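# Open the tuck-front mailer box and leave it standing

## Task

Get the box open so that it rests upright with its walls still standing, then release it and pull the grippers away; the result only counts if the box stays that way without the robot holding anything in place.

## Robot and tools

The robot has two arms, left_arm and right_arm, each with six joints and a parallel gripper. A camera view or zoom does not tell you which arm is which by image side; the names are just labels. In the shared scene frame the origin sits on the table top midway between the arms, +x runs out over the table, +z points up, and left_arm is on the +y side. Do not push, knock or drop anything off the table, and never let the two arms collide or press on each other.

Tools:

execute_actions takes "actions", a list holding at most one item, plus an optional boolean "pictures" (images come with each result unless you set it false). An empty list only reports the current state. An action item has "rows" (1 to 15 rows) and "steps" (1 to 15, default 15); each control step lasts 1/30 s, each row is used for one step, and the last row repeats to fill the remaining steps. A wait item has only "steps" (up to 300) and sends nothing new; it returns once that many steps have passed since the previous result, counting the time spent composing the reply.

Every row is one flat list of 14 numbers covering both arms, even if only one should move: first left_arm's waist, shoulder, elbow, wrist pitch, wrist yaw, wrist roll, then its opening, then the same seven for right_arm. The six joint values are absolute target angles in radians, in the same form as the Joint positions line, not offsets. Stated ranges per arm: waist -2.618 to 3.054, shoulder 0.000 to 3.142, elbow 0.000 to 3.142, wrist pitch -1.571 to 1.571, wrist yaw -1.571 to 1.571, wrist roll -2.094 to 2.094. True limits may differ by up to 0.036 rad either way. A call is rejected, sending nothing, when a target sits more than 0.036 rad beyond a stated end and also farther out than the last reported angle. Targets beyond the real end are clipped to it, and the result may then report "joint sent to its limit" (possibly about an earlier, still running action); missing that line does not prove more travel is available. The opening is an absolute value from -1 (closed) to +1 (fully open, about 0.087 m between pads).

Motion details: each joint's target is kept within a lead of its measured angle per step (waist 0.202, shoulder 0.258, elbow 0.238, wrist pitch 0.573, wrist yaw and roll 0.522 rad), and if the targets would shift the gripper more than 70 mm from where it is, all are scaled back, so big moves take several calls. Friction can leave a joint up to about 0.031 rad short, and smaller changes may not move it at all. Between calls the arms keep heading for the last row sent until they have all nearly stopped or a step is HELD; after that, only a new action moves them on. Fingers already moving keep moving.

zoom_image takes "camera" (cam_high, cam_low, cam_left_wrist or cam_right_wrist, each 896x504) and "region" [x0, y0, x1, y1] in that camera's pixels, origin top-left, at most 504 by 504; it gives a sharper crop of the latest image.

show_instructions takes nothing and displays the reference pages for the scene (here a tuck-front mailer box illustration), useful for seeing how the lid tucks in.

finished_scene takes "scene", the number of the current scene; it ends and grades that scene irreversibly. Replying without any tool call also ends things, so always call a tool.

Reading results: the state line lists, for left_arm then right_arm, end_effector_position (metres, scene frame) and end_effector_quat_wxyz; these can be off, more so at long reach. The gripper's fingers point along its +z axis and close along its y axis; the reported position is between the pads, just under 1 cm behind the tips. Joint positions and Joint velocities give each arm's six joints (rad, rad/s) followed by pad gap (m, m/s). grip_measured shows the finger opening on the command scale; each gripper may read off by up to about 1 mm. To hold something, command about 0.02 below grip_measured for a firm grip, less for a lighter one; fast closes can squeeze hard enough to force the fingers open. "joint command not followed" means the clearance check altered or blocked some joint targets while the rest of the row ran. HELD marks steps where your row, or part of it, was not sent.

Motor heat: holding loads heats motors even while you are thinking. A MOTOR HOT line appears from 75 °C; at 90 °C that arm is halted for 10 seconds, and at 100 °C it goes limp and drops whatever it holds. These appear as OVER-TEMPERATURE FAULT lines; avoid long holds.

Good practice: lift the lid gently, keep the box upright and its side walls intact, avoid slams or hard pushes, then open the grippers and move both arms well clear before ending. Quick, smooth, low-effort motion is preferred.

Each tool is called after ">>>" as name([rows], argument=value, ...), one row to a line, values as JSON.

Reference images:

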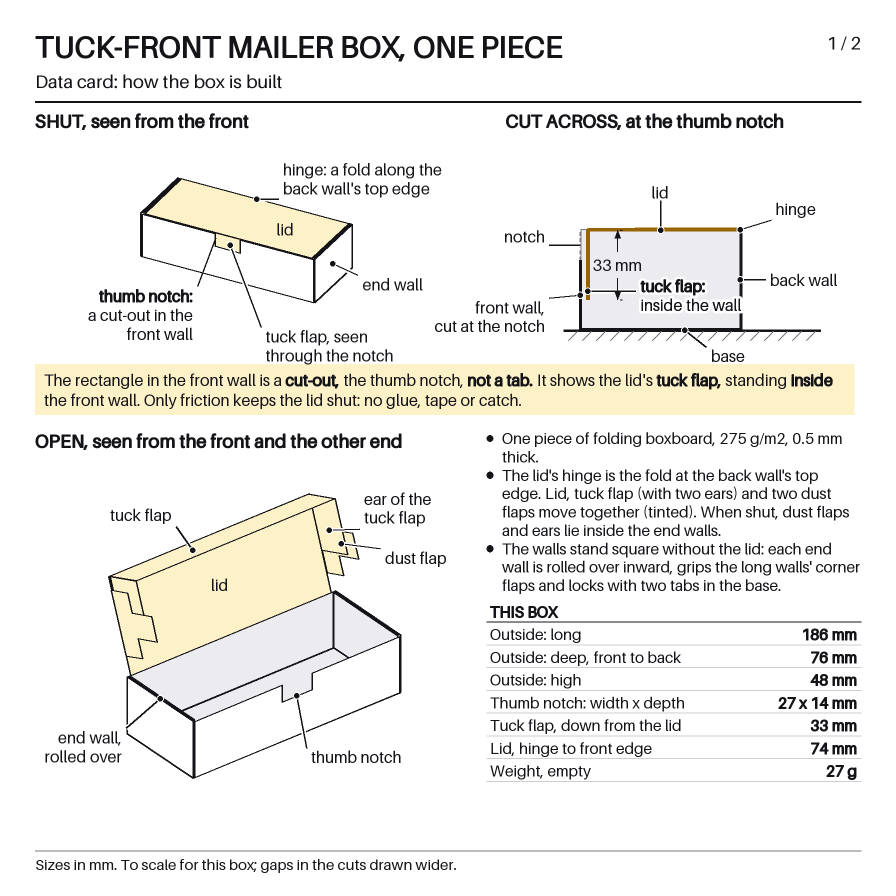

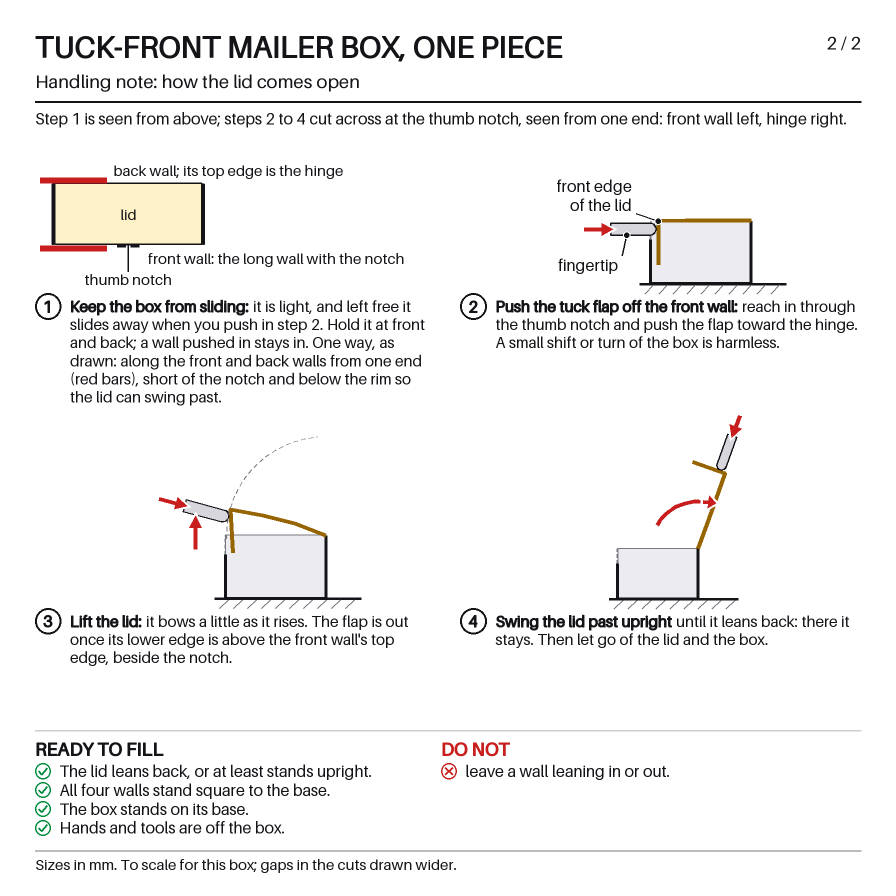

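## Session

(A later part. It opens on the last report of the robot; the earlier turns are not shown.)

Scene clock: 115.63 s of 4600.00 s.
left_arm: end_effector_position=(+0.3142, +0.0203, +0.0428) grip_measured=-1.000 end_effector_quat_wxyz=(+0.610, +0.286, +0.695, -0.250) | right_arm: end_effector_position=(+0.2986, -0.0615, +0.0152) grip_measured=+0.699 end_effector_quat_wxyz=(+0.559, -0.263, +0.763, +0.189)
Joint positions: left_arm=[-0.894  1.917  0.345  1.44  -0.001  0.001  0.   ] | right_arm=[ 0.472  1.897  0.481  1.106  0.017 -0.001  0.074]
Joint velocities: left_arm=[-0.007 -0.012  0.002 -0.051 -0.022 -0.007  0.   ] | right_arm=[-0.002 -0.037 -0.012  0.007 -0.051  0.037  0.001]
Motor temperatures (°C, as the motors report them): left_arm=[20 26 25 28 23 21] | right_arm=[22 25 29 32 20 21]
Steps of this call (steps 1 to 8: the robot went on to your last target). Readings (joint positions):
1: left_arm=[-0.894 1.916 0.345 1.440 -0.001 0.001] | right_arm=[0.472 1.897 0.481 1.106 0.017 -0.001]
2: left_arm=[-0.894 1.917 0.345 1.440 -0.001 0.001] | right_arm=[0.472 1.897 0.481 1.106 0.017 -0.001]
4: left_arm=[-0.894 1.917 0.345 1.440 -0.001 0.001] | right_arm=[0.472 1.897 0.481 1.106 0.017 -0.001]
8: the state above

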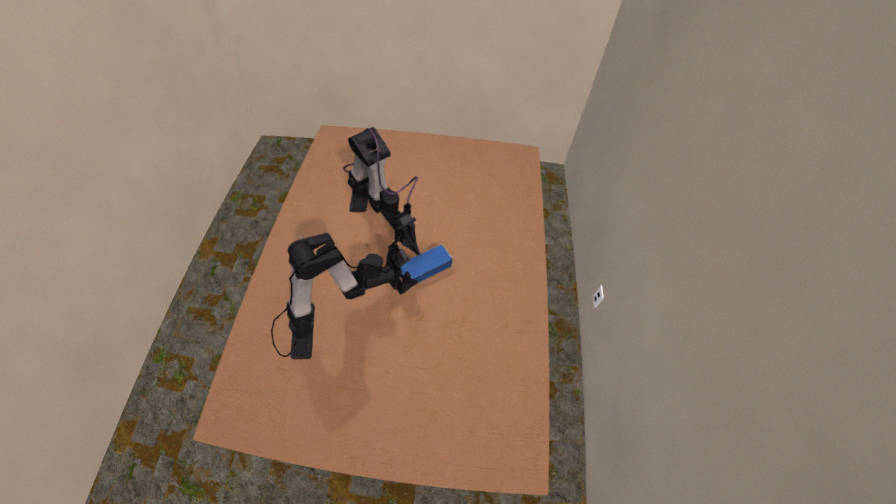

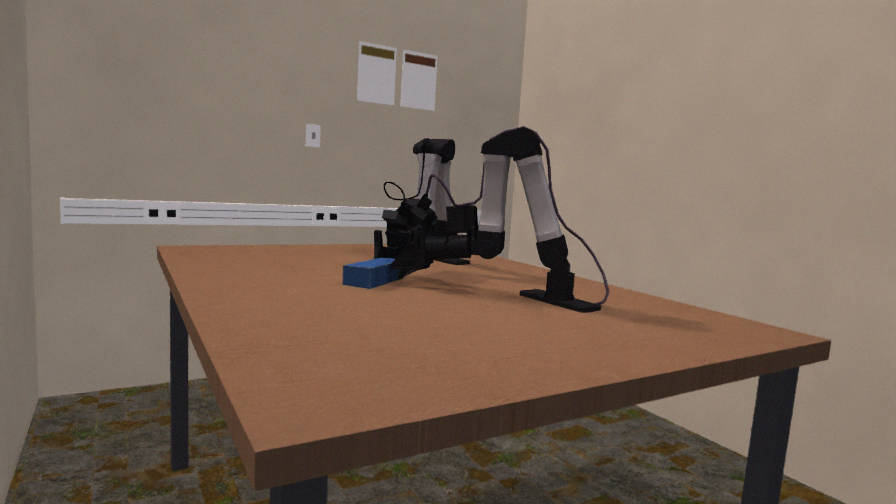

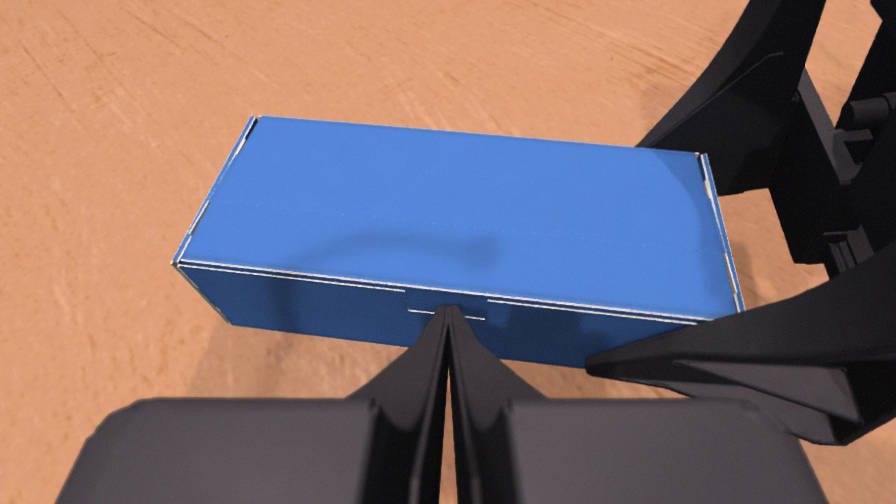

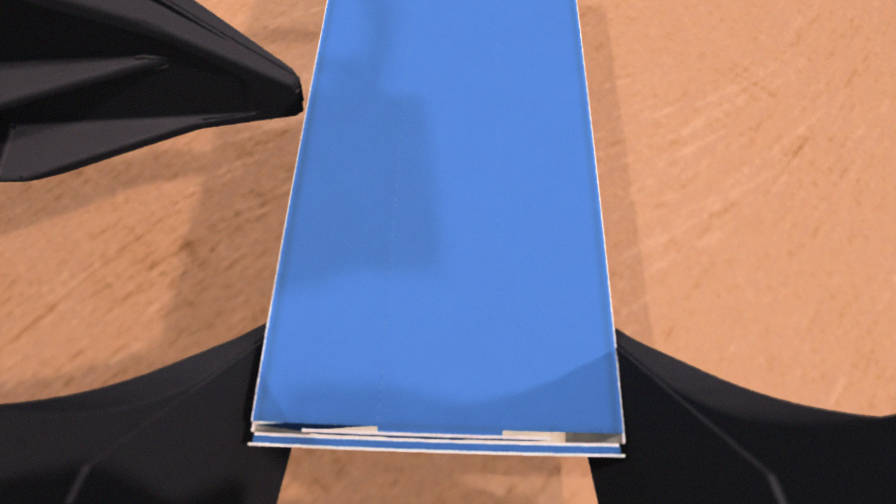

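>>> execute_actions([
  {"rows": [[-0.905,1.942,0.355,1.435,0,0.01,-1, 0.475,1.915,0.50,1.09,0.012,0,0.695],[-0.905,1.948,0.358,1.435,0,0.01,-1, 0.475,1.915,0.50,1.09,0.012,0,0.695],[-0.905,1.948,0.36,1.435,0,0.01,-1, 0.475,1.915,0.50,1.09,0.012,0,0.695],[-0.905,1.95,0.362,1.435,0,0.01,-1, 0.475,1.915,0.50,1.09,0.012,0,0.695],[-0.905,1.9525,0.365,1.435,0,0.01,-1, 0.478,1.915,0.50,1.09,0.012,0,0.695],[-0.905,1.955,0.368,1.435,0,0.01,-1, 0.478,1.915,0.50,1.09,0.008,0,0.695],[-0.905,1.957,0.371,1.435,0,0.01,-1, 0.478,1.915,0.50,1.09,0.008,0,0.695],[-0.905,1.9595,0.374,1.435,0,0.01,-1, 0.478,1.915,0.50,1.09,0.008,0,0.695],[-0.905,1.962,0.377,1.435,0,0.01,-1, 0.478,1.915,0.50,1.09,0.008,0,0.695]], "steps": 15},
])

>>> zoom_image(camera="cam_left_wrist", region=[370, 250, 530, 350])

Scene clock: 118.10 s of 4600.00 s.
left_arm: end_effector_position=(+0.3170, +0.0176, +0.0388) grip_measured=-1.000 end_effector_quat_wxyz=(+0.608, +0.287, +0.697, -0.249) | right_arm: end_effector_position=(+0.2986, -0.0615, +0.0152) grip_measured=+0.699 end_effector_quat_wxyz=(+0.559, -0.263, +0.763, +0.189)
Joint positions: left_arm=[-0.894  1.941  0.362  1.441 -0.001  0.001  0.   ] | right_arm=[ 0.472  1.897  0.481  1.106  0.017 -0.001  0.074]
Joint velocities: left_arm=[-0.007 -0.007 -0.002  0.066  0.007 -0.051  0.   ] | right_arm=[-0.017 -0.002 -0.012 -0.022 -0.051 -0.037 -0.001]
Motor temperatures (°C, as the motors report them): left_arm=[20 25 25 28 23 21] | right_arm=[22 26 29 33 20 21]
Steps of this call (steps 1 to 15: the robot went on to your last target; steps 16 to 59: nothing new was sent; steps 60 to 74: all 15 steps of this action). Readings (joint positions):
60: left_arm=[-0.894 1.917 0.345 1.440 -0.001 0.001] | right_arm=[0.472 1.897 0.481 1.106 0.017 -0.001]
61: left_arm=[-0.894 1.918 0.345 1.441 -0.001 0.001] | right_arm=[0.472 1.897 0.481 1.106 0.017 -0.001]
63: left_arm=[-0.894 1.923 0.345 1.441 -0.001 0.001] | right_arm=[0.472 1.897 0.481 1.106 0.017 -0.001]
67: left_arm=[-0.894 1.935 0.350 1.441 -0.001 0.001] | right_arm=[0.472 1.897 0.481 1.106 0.017 -0.001]
74: the state above

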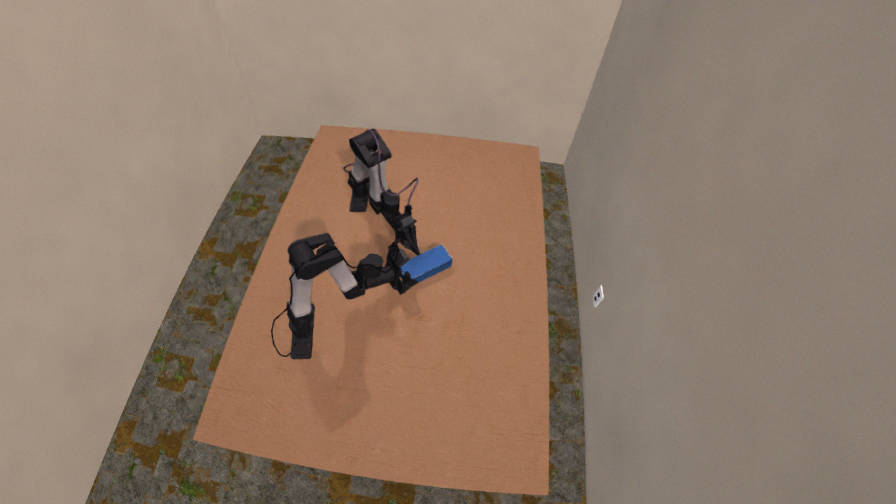

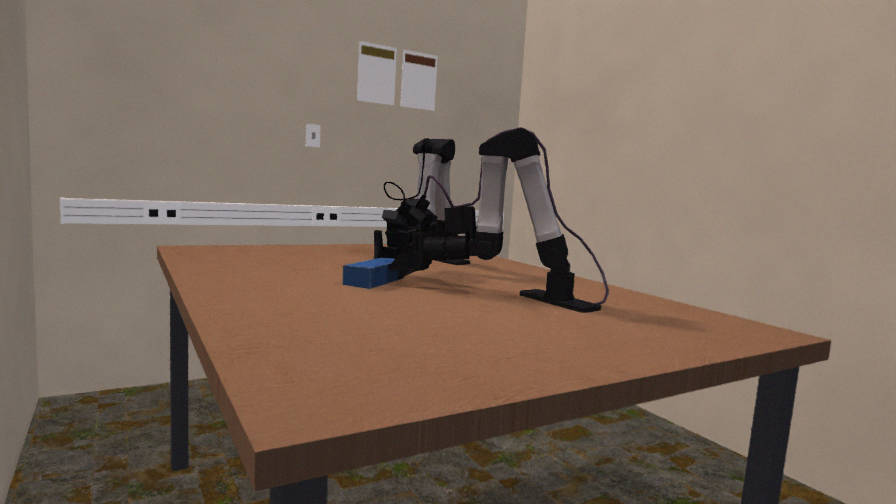

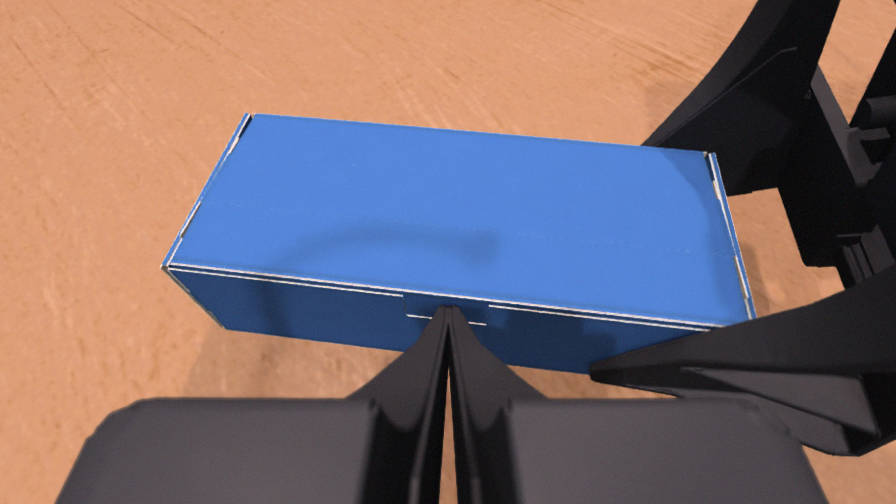

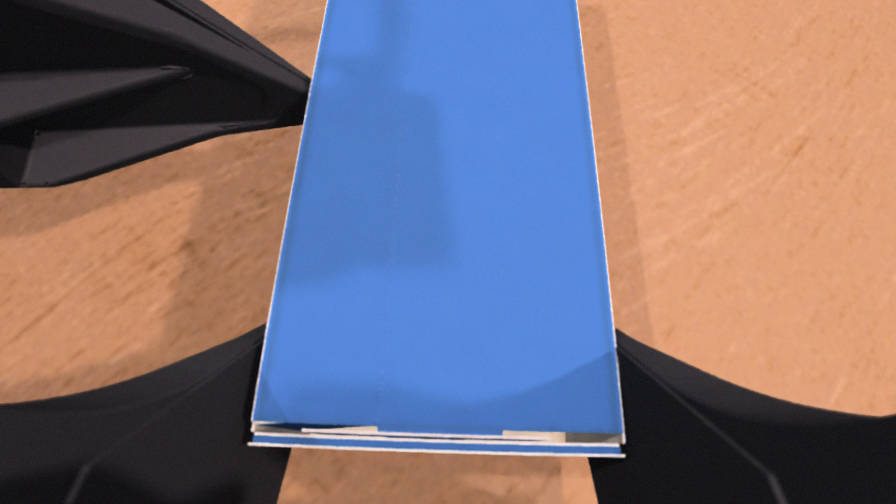

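Region (370, 250, 530, 350) of cam_left_wrist's 896x504 image, scaled by 3.150, with more detail than that image has; it fills the top 315 rows of this view, and the rest is white.

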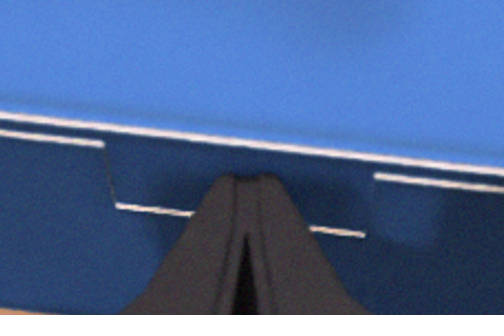

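>>> execute_actions([
  {"rows": [[-0.905,1.962,0.38,1.445,0,0.01,-1, 0.48,1.915,0.50,1.09,0.0,0,0.695],[-0.905,1.962,0.383,1.445,0,0.01,-1, 0.482,1.915,0.50,1.09,-0.01,0,0.695],[-0.905,1.962,0.386,1.445,0,0.01,-1, 0.484,1.915,0.50,1.09,-0.02,0,0.695],[-0.905,1.962,0.389,1.445,0,0.01,-1, 0.486,1.915,0.50,1.09,-0.03,0,0.695],[-0.905,1.962,0.392,1.445,0,0.01,-1, 0.488,1.915,0.50,1.09,-0.04,0,0.695],[-0.905,1.962,0.395,1.445,0,0.01,-1, 0.488,1.915,0.50,1.09,-0.05,0,0.695],[-0.905,1.962,0.398,1.445,0,0.01,-1, 0.488,1.915,0.50,1.09,-0.06,0,0.695],[-0.905,1.962,0.401,1.445,0,0.01,-1, 0.488,1.915,0.50,1.09,-0.06,0,0.695],[-0.905,1.962,0.404,1.445,0,0.01,-1, 0.488,1.915,0.50,1.09,-0.06,0,0.695],[-0.905,1.962,0.407,1.445,0,0.01,-1, 0.488,1.915,0.50,1.09,-0.06,0,0.695]], "steps": 15},
])

>>> zoom_image(camera="cam_left_wrist", region=[370, 250, 530, 350])

Scene clock: 120.07 s of 4600.00 s.
left_arm: end_effector_position=(+0.3190, +0.0155, +0.0390) grip_measured=-1.000 end_effector_quat_wxyz=(+0.607, +0.287, +0.698, -0.249) | right_arm: end_effector_position=(+0.2989, -0.0618, +0.0152) grip_measured=+0.699 end_effector_quat_wxyz=(+0.559, -0.263, +0.764, +0.188)
Joint positions: left_arm=[-0.894  1.941  0.375  1.426 -0.001  0.001  0.   ] | right_arm=[ 0.472  1.897  0.481  1.106  0.019 -0.001  0.074]
Joint velocities: left_arm=[-0.002 -0.022  0.002 -0.007 -0.066  0.022  0.   ] | right_arm=[ 0.007  0.012 -0.012 -0.066  0.007 -0.051 -0.   ]
Motor temperatures (°C, as the motors report them): left_arm=[20 25 25 28 23 21] | right_arm=[22 26 29 33 20 21]
Steps of this call (steps 1 to 15: the robot went on to your last target; steps 16 to 44: nothing new was sent; steps 45 to 59: all 15 steps of this action). Readings (joint positions):
45: left_arm=[-0.894 1.941 0.362 1.441 -0.001 0.001] | right_arm=[0.472 1.897 0.481 1.106 0.017 -0.001]
46: left_arm=[-0.894 1.941 0.362 1.441 -0.001 0.001] | right_arm=[0.472 1.897 0.481 1.106 0.016 -0.001]
48: left_arm=[-0.894 1.941 0.363 1.441 -0.001 0.001] | right_arm=[0.472 1.897 0.481 1.106 0.014 -0.001]
52: left_arm=[-0.894 1.941 0.368 1.435 -0.001 0.001] | right_arm=[0.472 1.897 0.481 1.106 0.014 -0.001]
59: the state above

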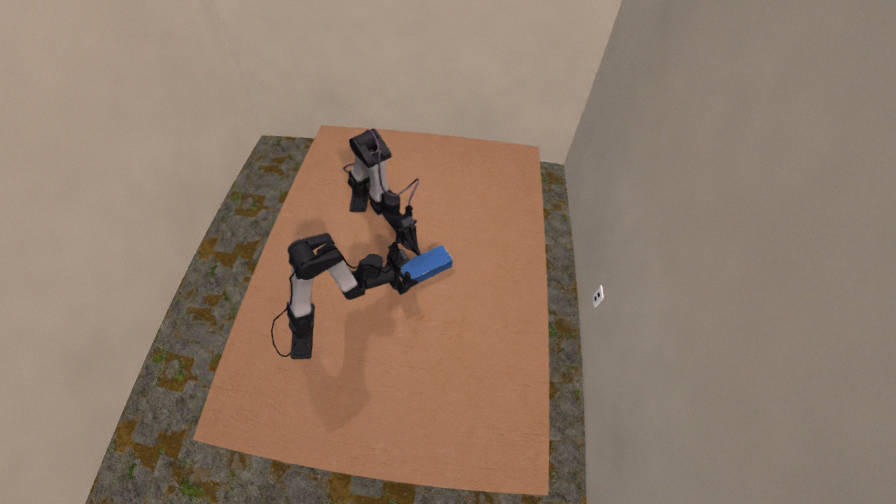

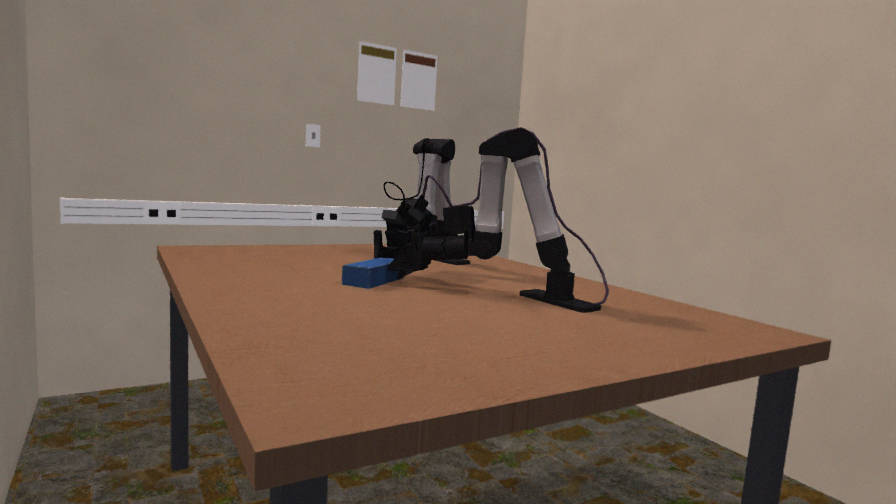

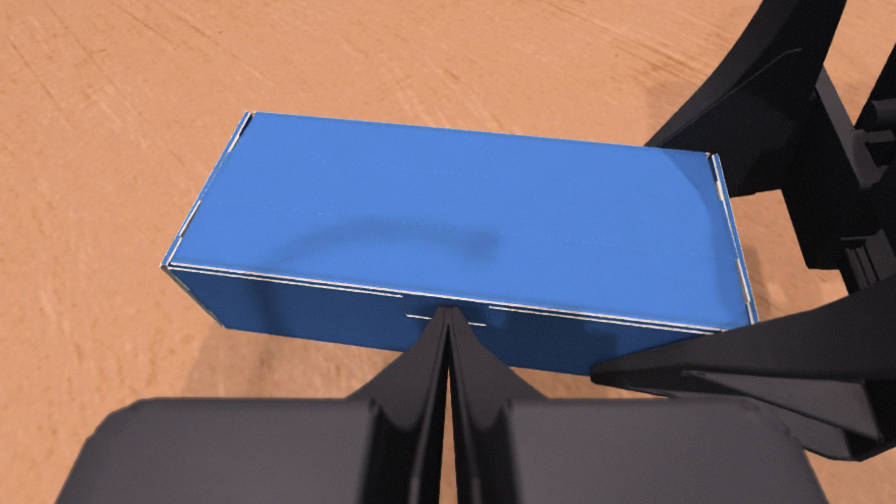

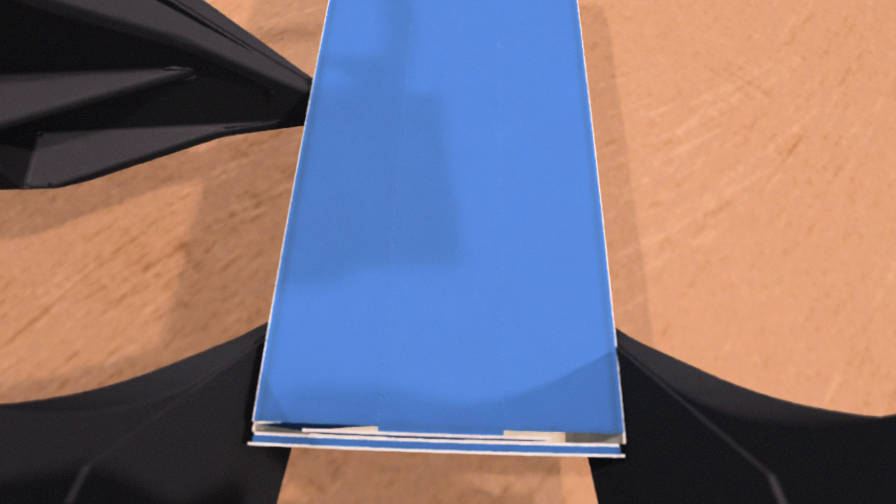

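Region (370, 250, 530, 350) of cam_left_wrist's 896x504 image, scaled by 3.150, with more detail than that image has; it fills the top 315 rows of this view, and the rest is white.

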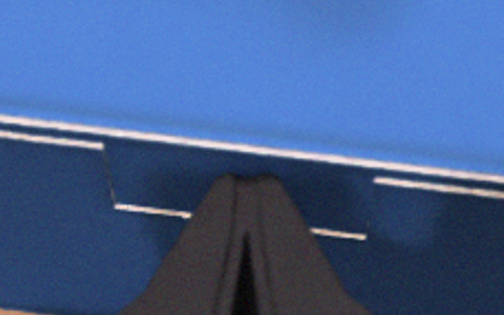

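>>> execute_actions([
  {"rows": [[-0.905,1.945,0.407,1.45,0,0.01,-1, 0.488,1.915,0.50,1.09,-0.06,0,0.695],[-0.905,1.935,0.407,1.455,0,0.01,-1, 0.488,1.915,0.50,1.09,-0.06,0,0.695],[-0.905,1.93,0.407,1.46,0,0.01,-1, 0.488,1.915,0.50,1.09,-0.06,0,0.695],[-0.905,1.926,0.407,1.465,0,0.01,-1, 0.488,1.915,0.50,1.09,-0.06,0,0.695],[-0.905,1.922,0.407,1.47,0,0.01,-1, 0.488,1.915,0.50,1.09,-0.06,0,0.695],[-0.905,1.919,0.407,1.47,0,0.01,-1, 0.488,1.915,0.50,1.09,-0.06,0,0.695],[-0.905,1.916,0.407,1.47,0,0.01,-1, 0.488,1.915,0.50,1.09,-0.06,0,0.695],[-0.905,1.913,0.407,1.47,0,0.01,-1, 0.488,1.915,0.50,1.09,-0.06,0,0.695],[-0.905,1.91,0.407,1.47,0,0.01,-1, 0.488,1.915,0.50,1.09,-0.06,0,0.695],[-0.905,1.907,0.407,1.47,0,0.01,-1, 0.488,1.915,0.50,1.09,-0.06,0,0.695],[-0.905,1.904,0.407,1.47,0,0.01,-1, 0.488,1.915,0.50,1.09,-0.06,0,0.695]], "steps": 15},
])

>>> zoom_image(camera="cam_left_wrist", region=[370, 250, 530, 350])

Scene clock: 122.07 s of 4600.00 s.
left_arm: end_effector_position=(+0.3197, +0.0148, +0.0442) grip_measured=-1.000 end_effector_quat_wxyz=(+0.611, +0.286, +0.694, -0.251) | right_arm: end_effector_position=(+0.2992, -0.0619, +0.0156) grip_measured=+0.699 end_effector_quat_wxyz=(+0.560, -0.261, +0.764, +0.188)
Joint positions: left_arm=[-0.894  1.927  0.375  1.425 -0.001  0.002  0.   ] | right_arm=[0.472 1.897 0.481 1.108 0.022 0.001 0.074]
Joint velocities: left_arm=[ 0.007  0.007 -0.007 -0.11   0.022  0.066  0.   ] | right_arm=[-0.017  0.012 -0.002 -0.007 -0.022 -0.007 -0.001]
Motor temperatures (°C, as the motors report them): left_arm=[20 25 25 28 23 21] | right_arm=[22 26 29 33 20 21]
Steps of this call (steps 1 to 15: the robot went on to your last target; steps 16 to 45: nothing new was sent; steps 46 to 60: all 15 steps of this action). Readings (joint positions):
46: left_arm=[-0.894 1.941 0.375 1.426 -0.001 0.001] | right_arm=[0.472 1.897 0.481 1.106 0.019 -0.001]
47: left_arm=[-0.894 1.941 0.375 1.426 -0.001 0.001] | right_arm=[0.472 1.897 0.481 1.106 0.019 -0.001]
49: left_arm=[-0.894 1.941 0.375 1.426 -0.001 0.001] | right_arm=[0.472 1.897 0.481 1.106 0.019 -0.001]
53: left_arm=[-0.894 1.939 0.375 1.426 -0.001 0.001] | right_arm=[0.472 1.897 0.481 1.106 0.019 -0.001]
60: the state above

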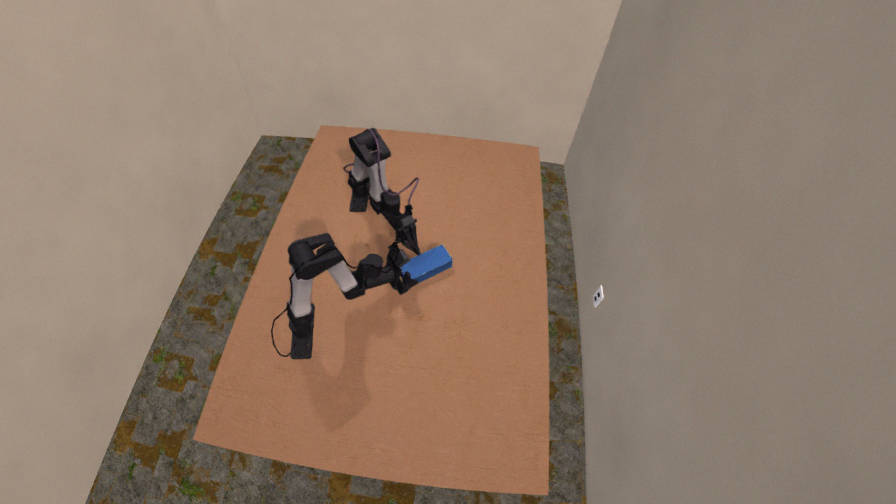

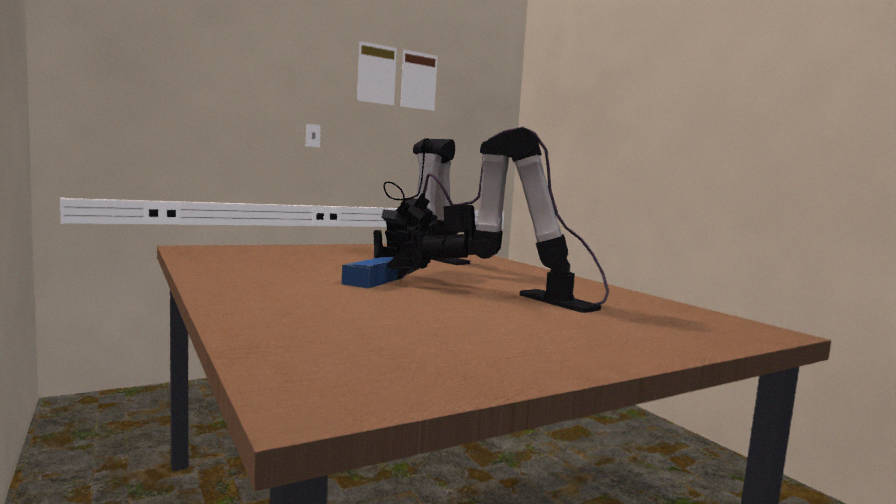

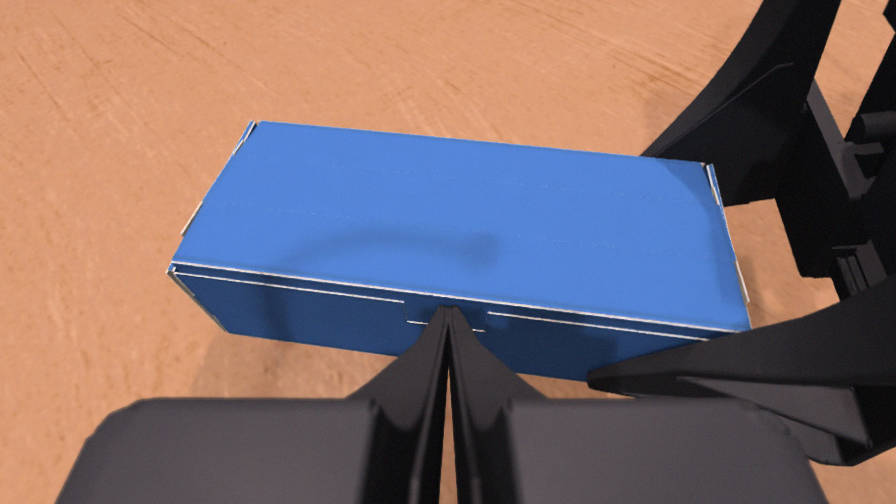

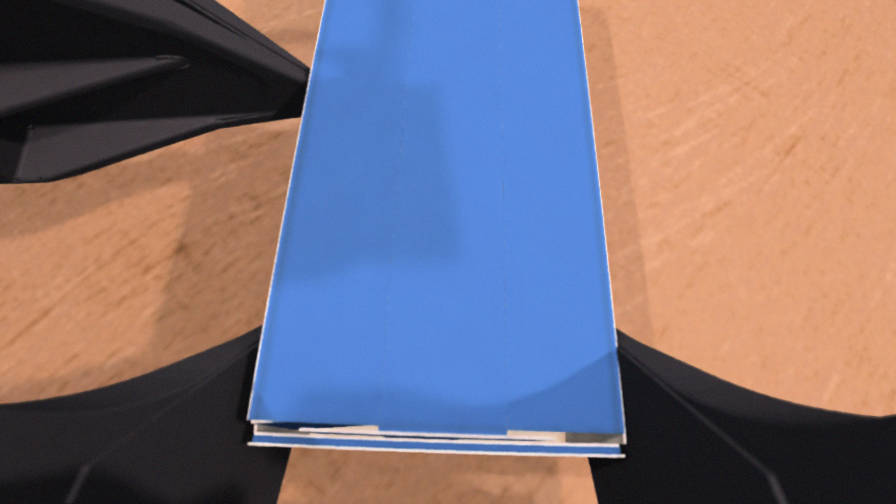

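Region (370, 250, 530, 350) of cam_left_wrist's 896x504 image, scaled by 3.150, with more detail than that image has; it fills the top 315 rows of this view, and the rest is white.

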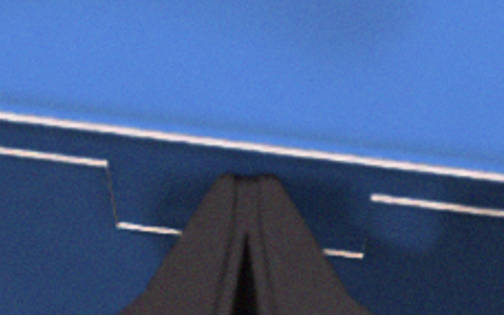

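>>> execute_actions(actions=[])

Scene clock: 126.57 s of 4600.00 s.
left_arm: end_effector_position=(+0.3197, +0.0149, +0.0441) grip_measured=-1.000 end_effector_quat_wxyz=(+0.611, +0.286, +0.694, -0.250) | right_arm: end_effector_position=(+0.2992, -0.0619, +0.0156) grip_measured=+0.699 end_effector_quat_wxyz=(+0.560, -0.261, +0.764, +0.188)
Joint positions: left_arm=[-0.894  1.927  0.375  1.425 -0.001  0.002  0.   ] | right_arm=[0.472 1.897 0.481 1.108 0.022 0.001 0.074]
Joint velocities: left_arm=[ 0.007 -0.002  0.007  0.051  0.022  0.007  0.   ] | right_arm=[-0.007 -0.002 -0.002  0.051 -0.007  0.022 -0.001]
Motor temperatures (°C, as the motors report them): left_arm=[20 26 25 29 23 21] | right_arm=[22 26 29 33 20 21]
Steps of this call (steps 1 to 15: the robot went on to your last target; steps 16 to 90: nothing new was sent; then 1.50 s passed at rest). Readings (joint positions):
1: left_arm=[-0.894 1.927 0.375 1.425 -0.001 0.002] | right_arm=[0.472 1.897 0.481 1.108 0.022 0.001]
2: left_arm=[-0.894 1.927 0.375 1.425 -0.001 0.002] | right_arm=[0.472 1.897 0.481 1.108 0.022 0.001]
4: left_arm=[-0.894 1.927 0.375 1.425 -0.001 0.002] | right_arm=[0.472 1.897 0.481 1.108 0.022 0.001]
8: left_arm=[-0.894 1.927 0.375 1.425 -0.001 0.002] | right_arm=[0.472 1.897 0.481 1.108 0.022 0.001]
90: the state above
All arms were judged still, so your last target was given up. Only a new action makes them travel on or press farther. Fingers that are still opening or closing keep moving.

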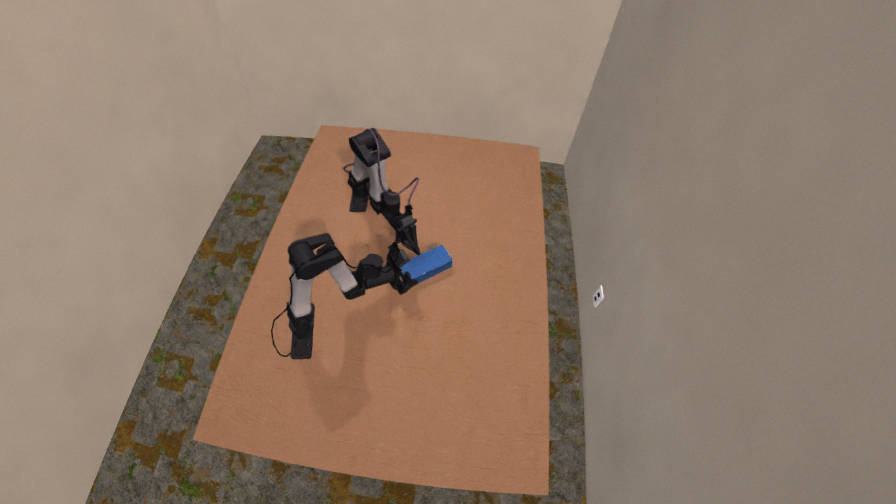

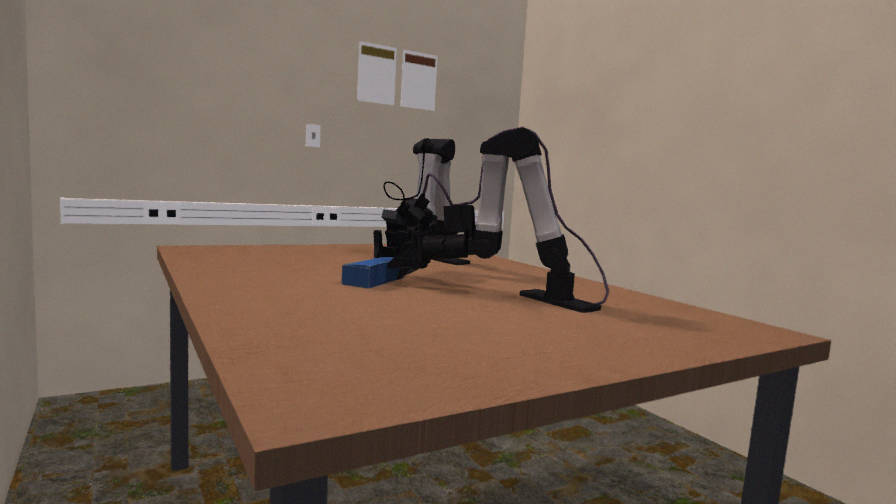

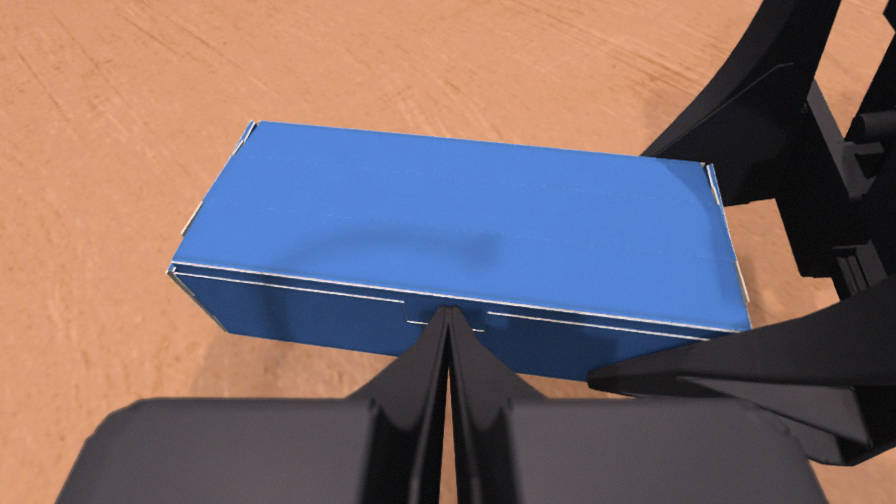

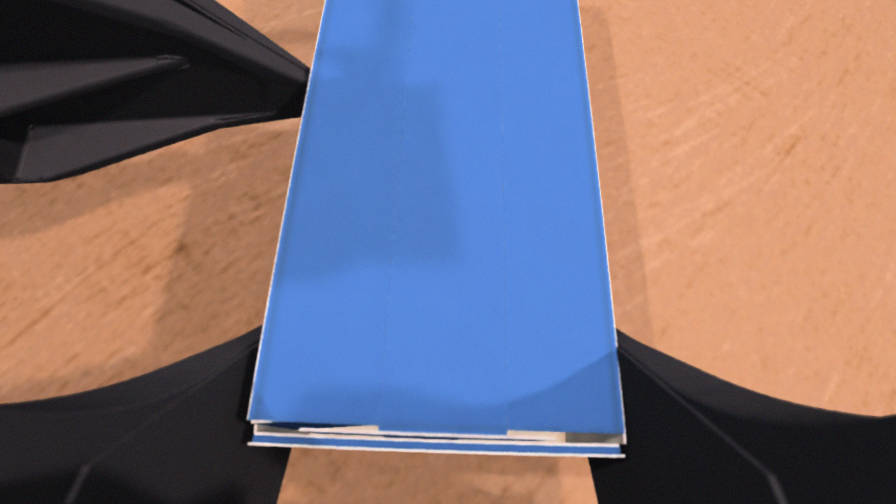

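>>> execute_actions([
  {"rows":[[-0.905,1.902,0.407,1.47,0,0.01,-1,0.488,1.915,0.50,1.09,-0.06,0,0.695],[-0.905,1.900,0.407,1.47,0,0.01,-1,0.488,1.915,0.50,1.09,-0.06,0,0.695],[-0.905,1.898,0.407,1.47,0,0.01,-1,0.488,1.915,0.50,1.09,-0.06,0,0.695],[-0.905,1.896,0.407,1.47,0,0.01,-1,0.488,1.915,0.50,1.09,-0.06,0,0.695],[-0.905,1.894,0.407,1.47,0,0.01,-1,0.488,1.915,0.50,1.09,-0.06,0,0.695],[-0.905,1.892,0.407,1.47,0,0.01,-1,0.488,1.915,0.50,1.09,-0.06,0,0.695],[-0.905,1.890,0.407,1.47,0,0.01,-1,0.488,1.915,0.50,1.09,-0.06,0,0.695],[-0.905,1.888,0.407,1.47,0,0.01,-1,0.488,1.915,0.50,1.09,-0.06,0,0.695],[-0.905,1.886,0.407,1.47,0,0.01,-1,0.488,1.915,0.50,1.09,-0.06,0,0.695],[-0.905,1.884,0.407,1.47,0,0.01,-1,0.488,1.915,0.50,1.09,-0.06,0,0.695]],"steps":15},
])

Scene clock: 128.27 s of 4600.00 s.
left_arm: end_effector_position=(+0.3205, +0.0151, +0.0483) grip_measured=-1.000 end_effector_quat_wxyz=(+0.614, +0.285, +0.692, -0.250) | right_arm: end_effector_position=(+0.3000, -0.0612, +0.0176) grip_measured=+0.699 end_effector_quat_wxyz=(+0.563, -0.260, +0.761, +0.190)
Joint positions: left_arm=[-0.894  1.91   0.375  1.414 -0.005  0.003  0.   ] | right_arm=[0.472 1.897 0.481 1.117 0.022 0.002 0.074]
Joint velocities: left_arm=[-0.012 -0.022 -0.002 -0.007 -0.051  0.007  0.   ] | right_arm=[-0.017 -0.032 -0.022  0.007 -0.022  0.066  0.   ]
Motor temperatures (°C, as the motors report them): left_arm=[20 26 25 29 23 21] | right_arm=[22 26 29 33 20 21]
Steps of this call (steps 1 to 36: nothing new was sent; steps 37 to 51: all 15 steps of this action). Readings (joint positions):
37: left_arm=[-0.894 1.927 0.375 1.425 -0.001 0.002] | right_arm=[0.472 1.897 0.481 1.108 0.022 0.001]
38: left_arm=[-0.894 1.927 0.375 1.425 -0.001 0.002] | right_arm=[0.472 1.897 0.481 1.108 0.022 0.001]
40: left_arm=[-0.894 1.927 0.375 1.425 -0.001 0.002] | right_arm=[0.472 1.897 0.481 1.108 0.022 0.001]
44: left_arm=[-0.894 1.918 0.375 1.419 -0.002 0.002] | right_arm=[0.472 1.897 0.481 1.111 0.022 0.001]
51: the state above

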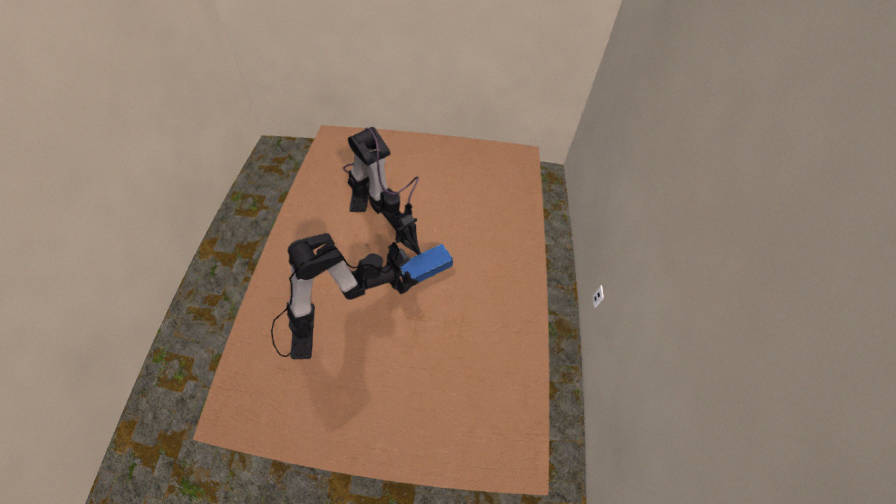

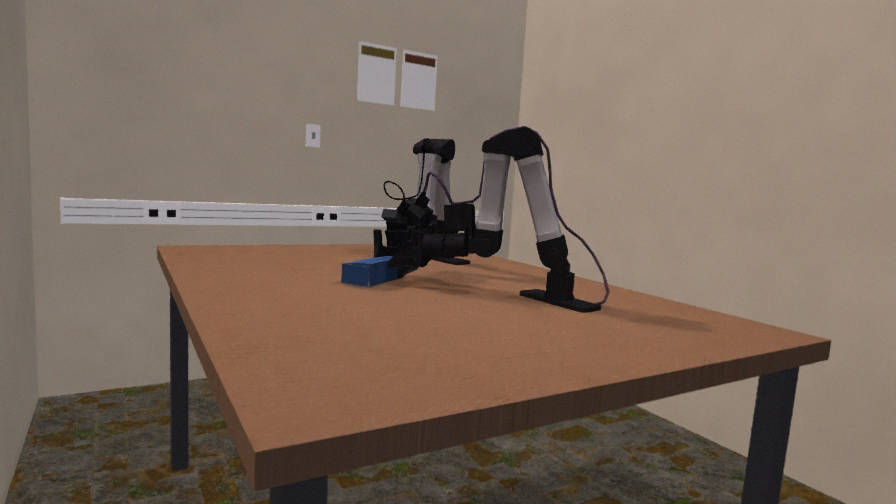

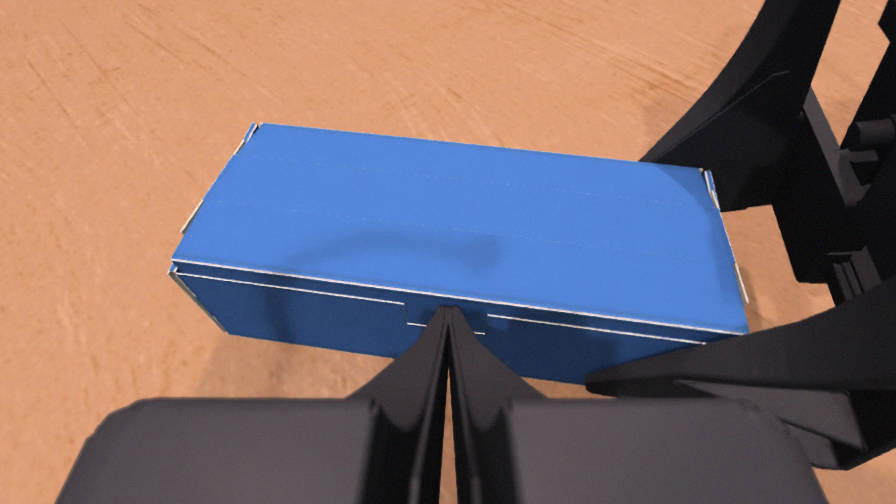

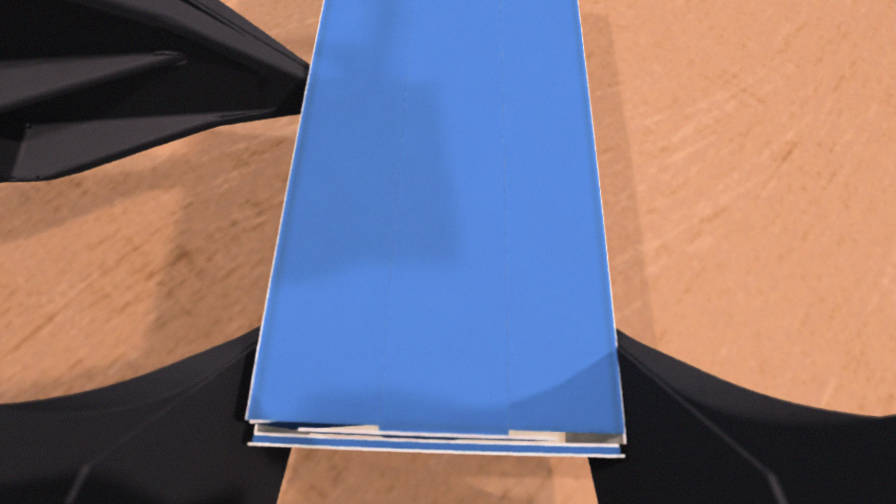

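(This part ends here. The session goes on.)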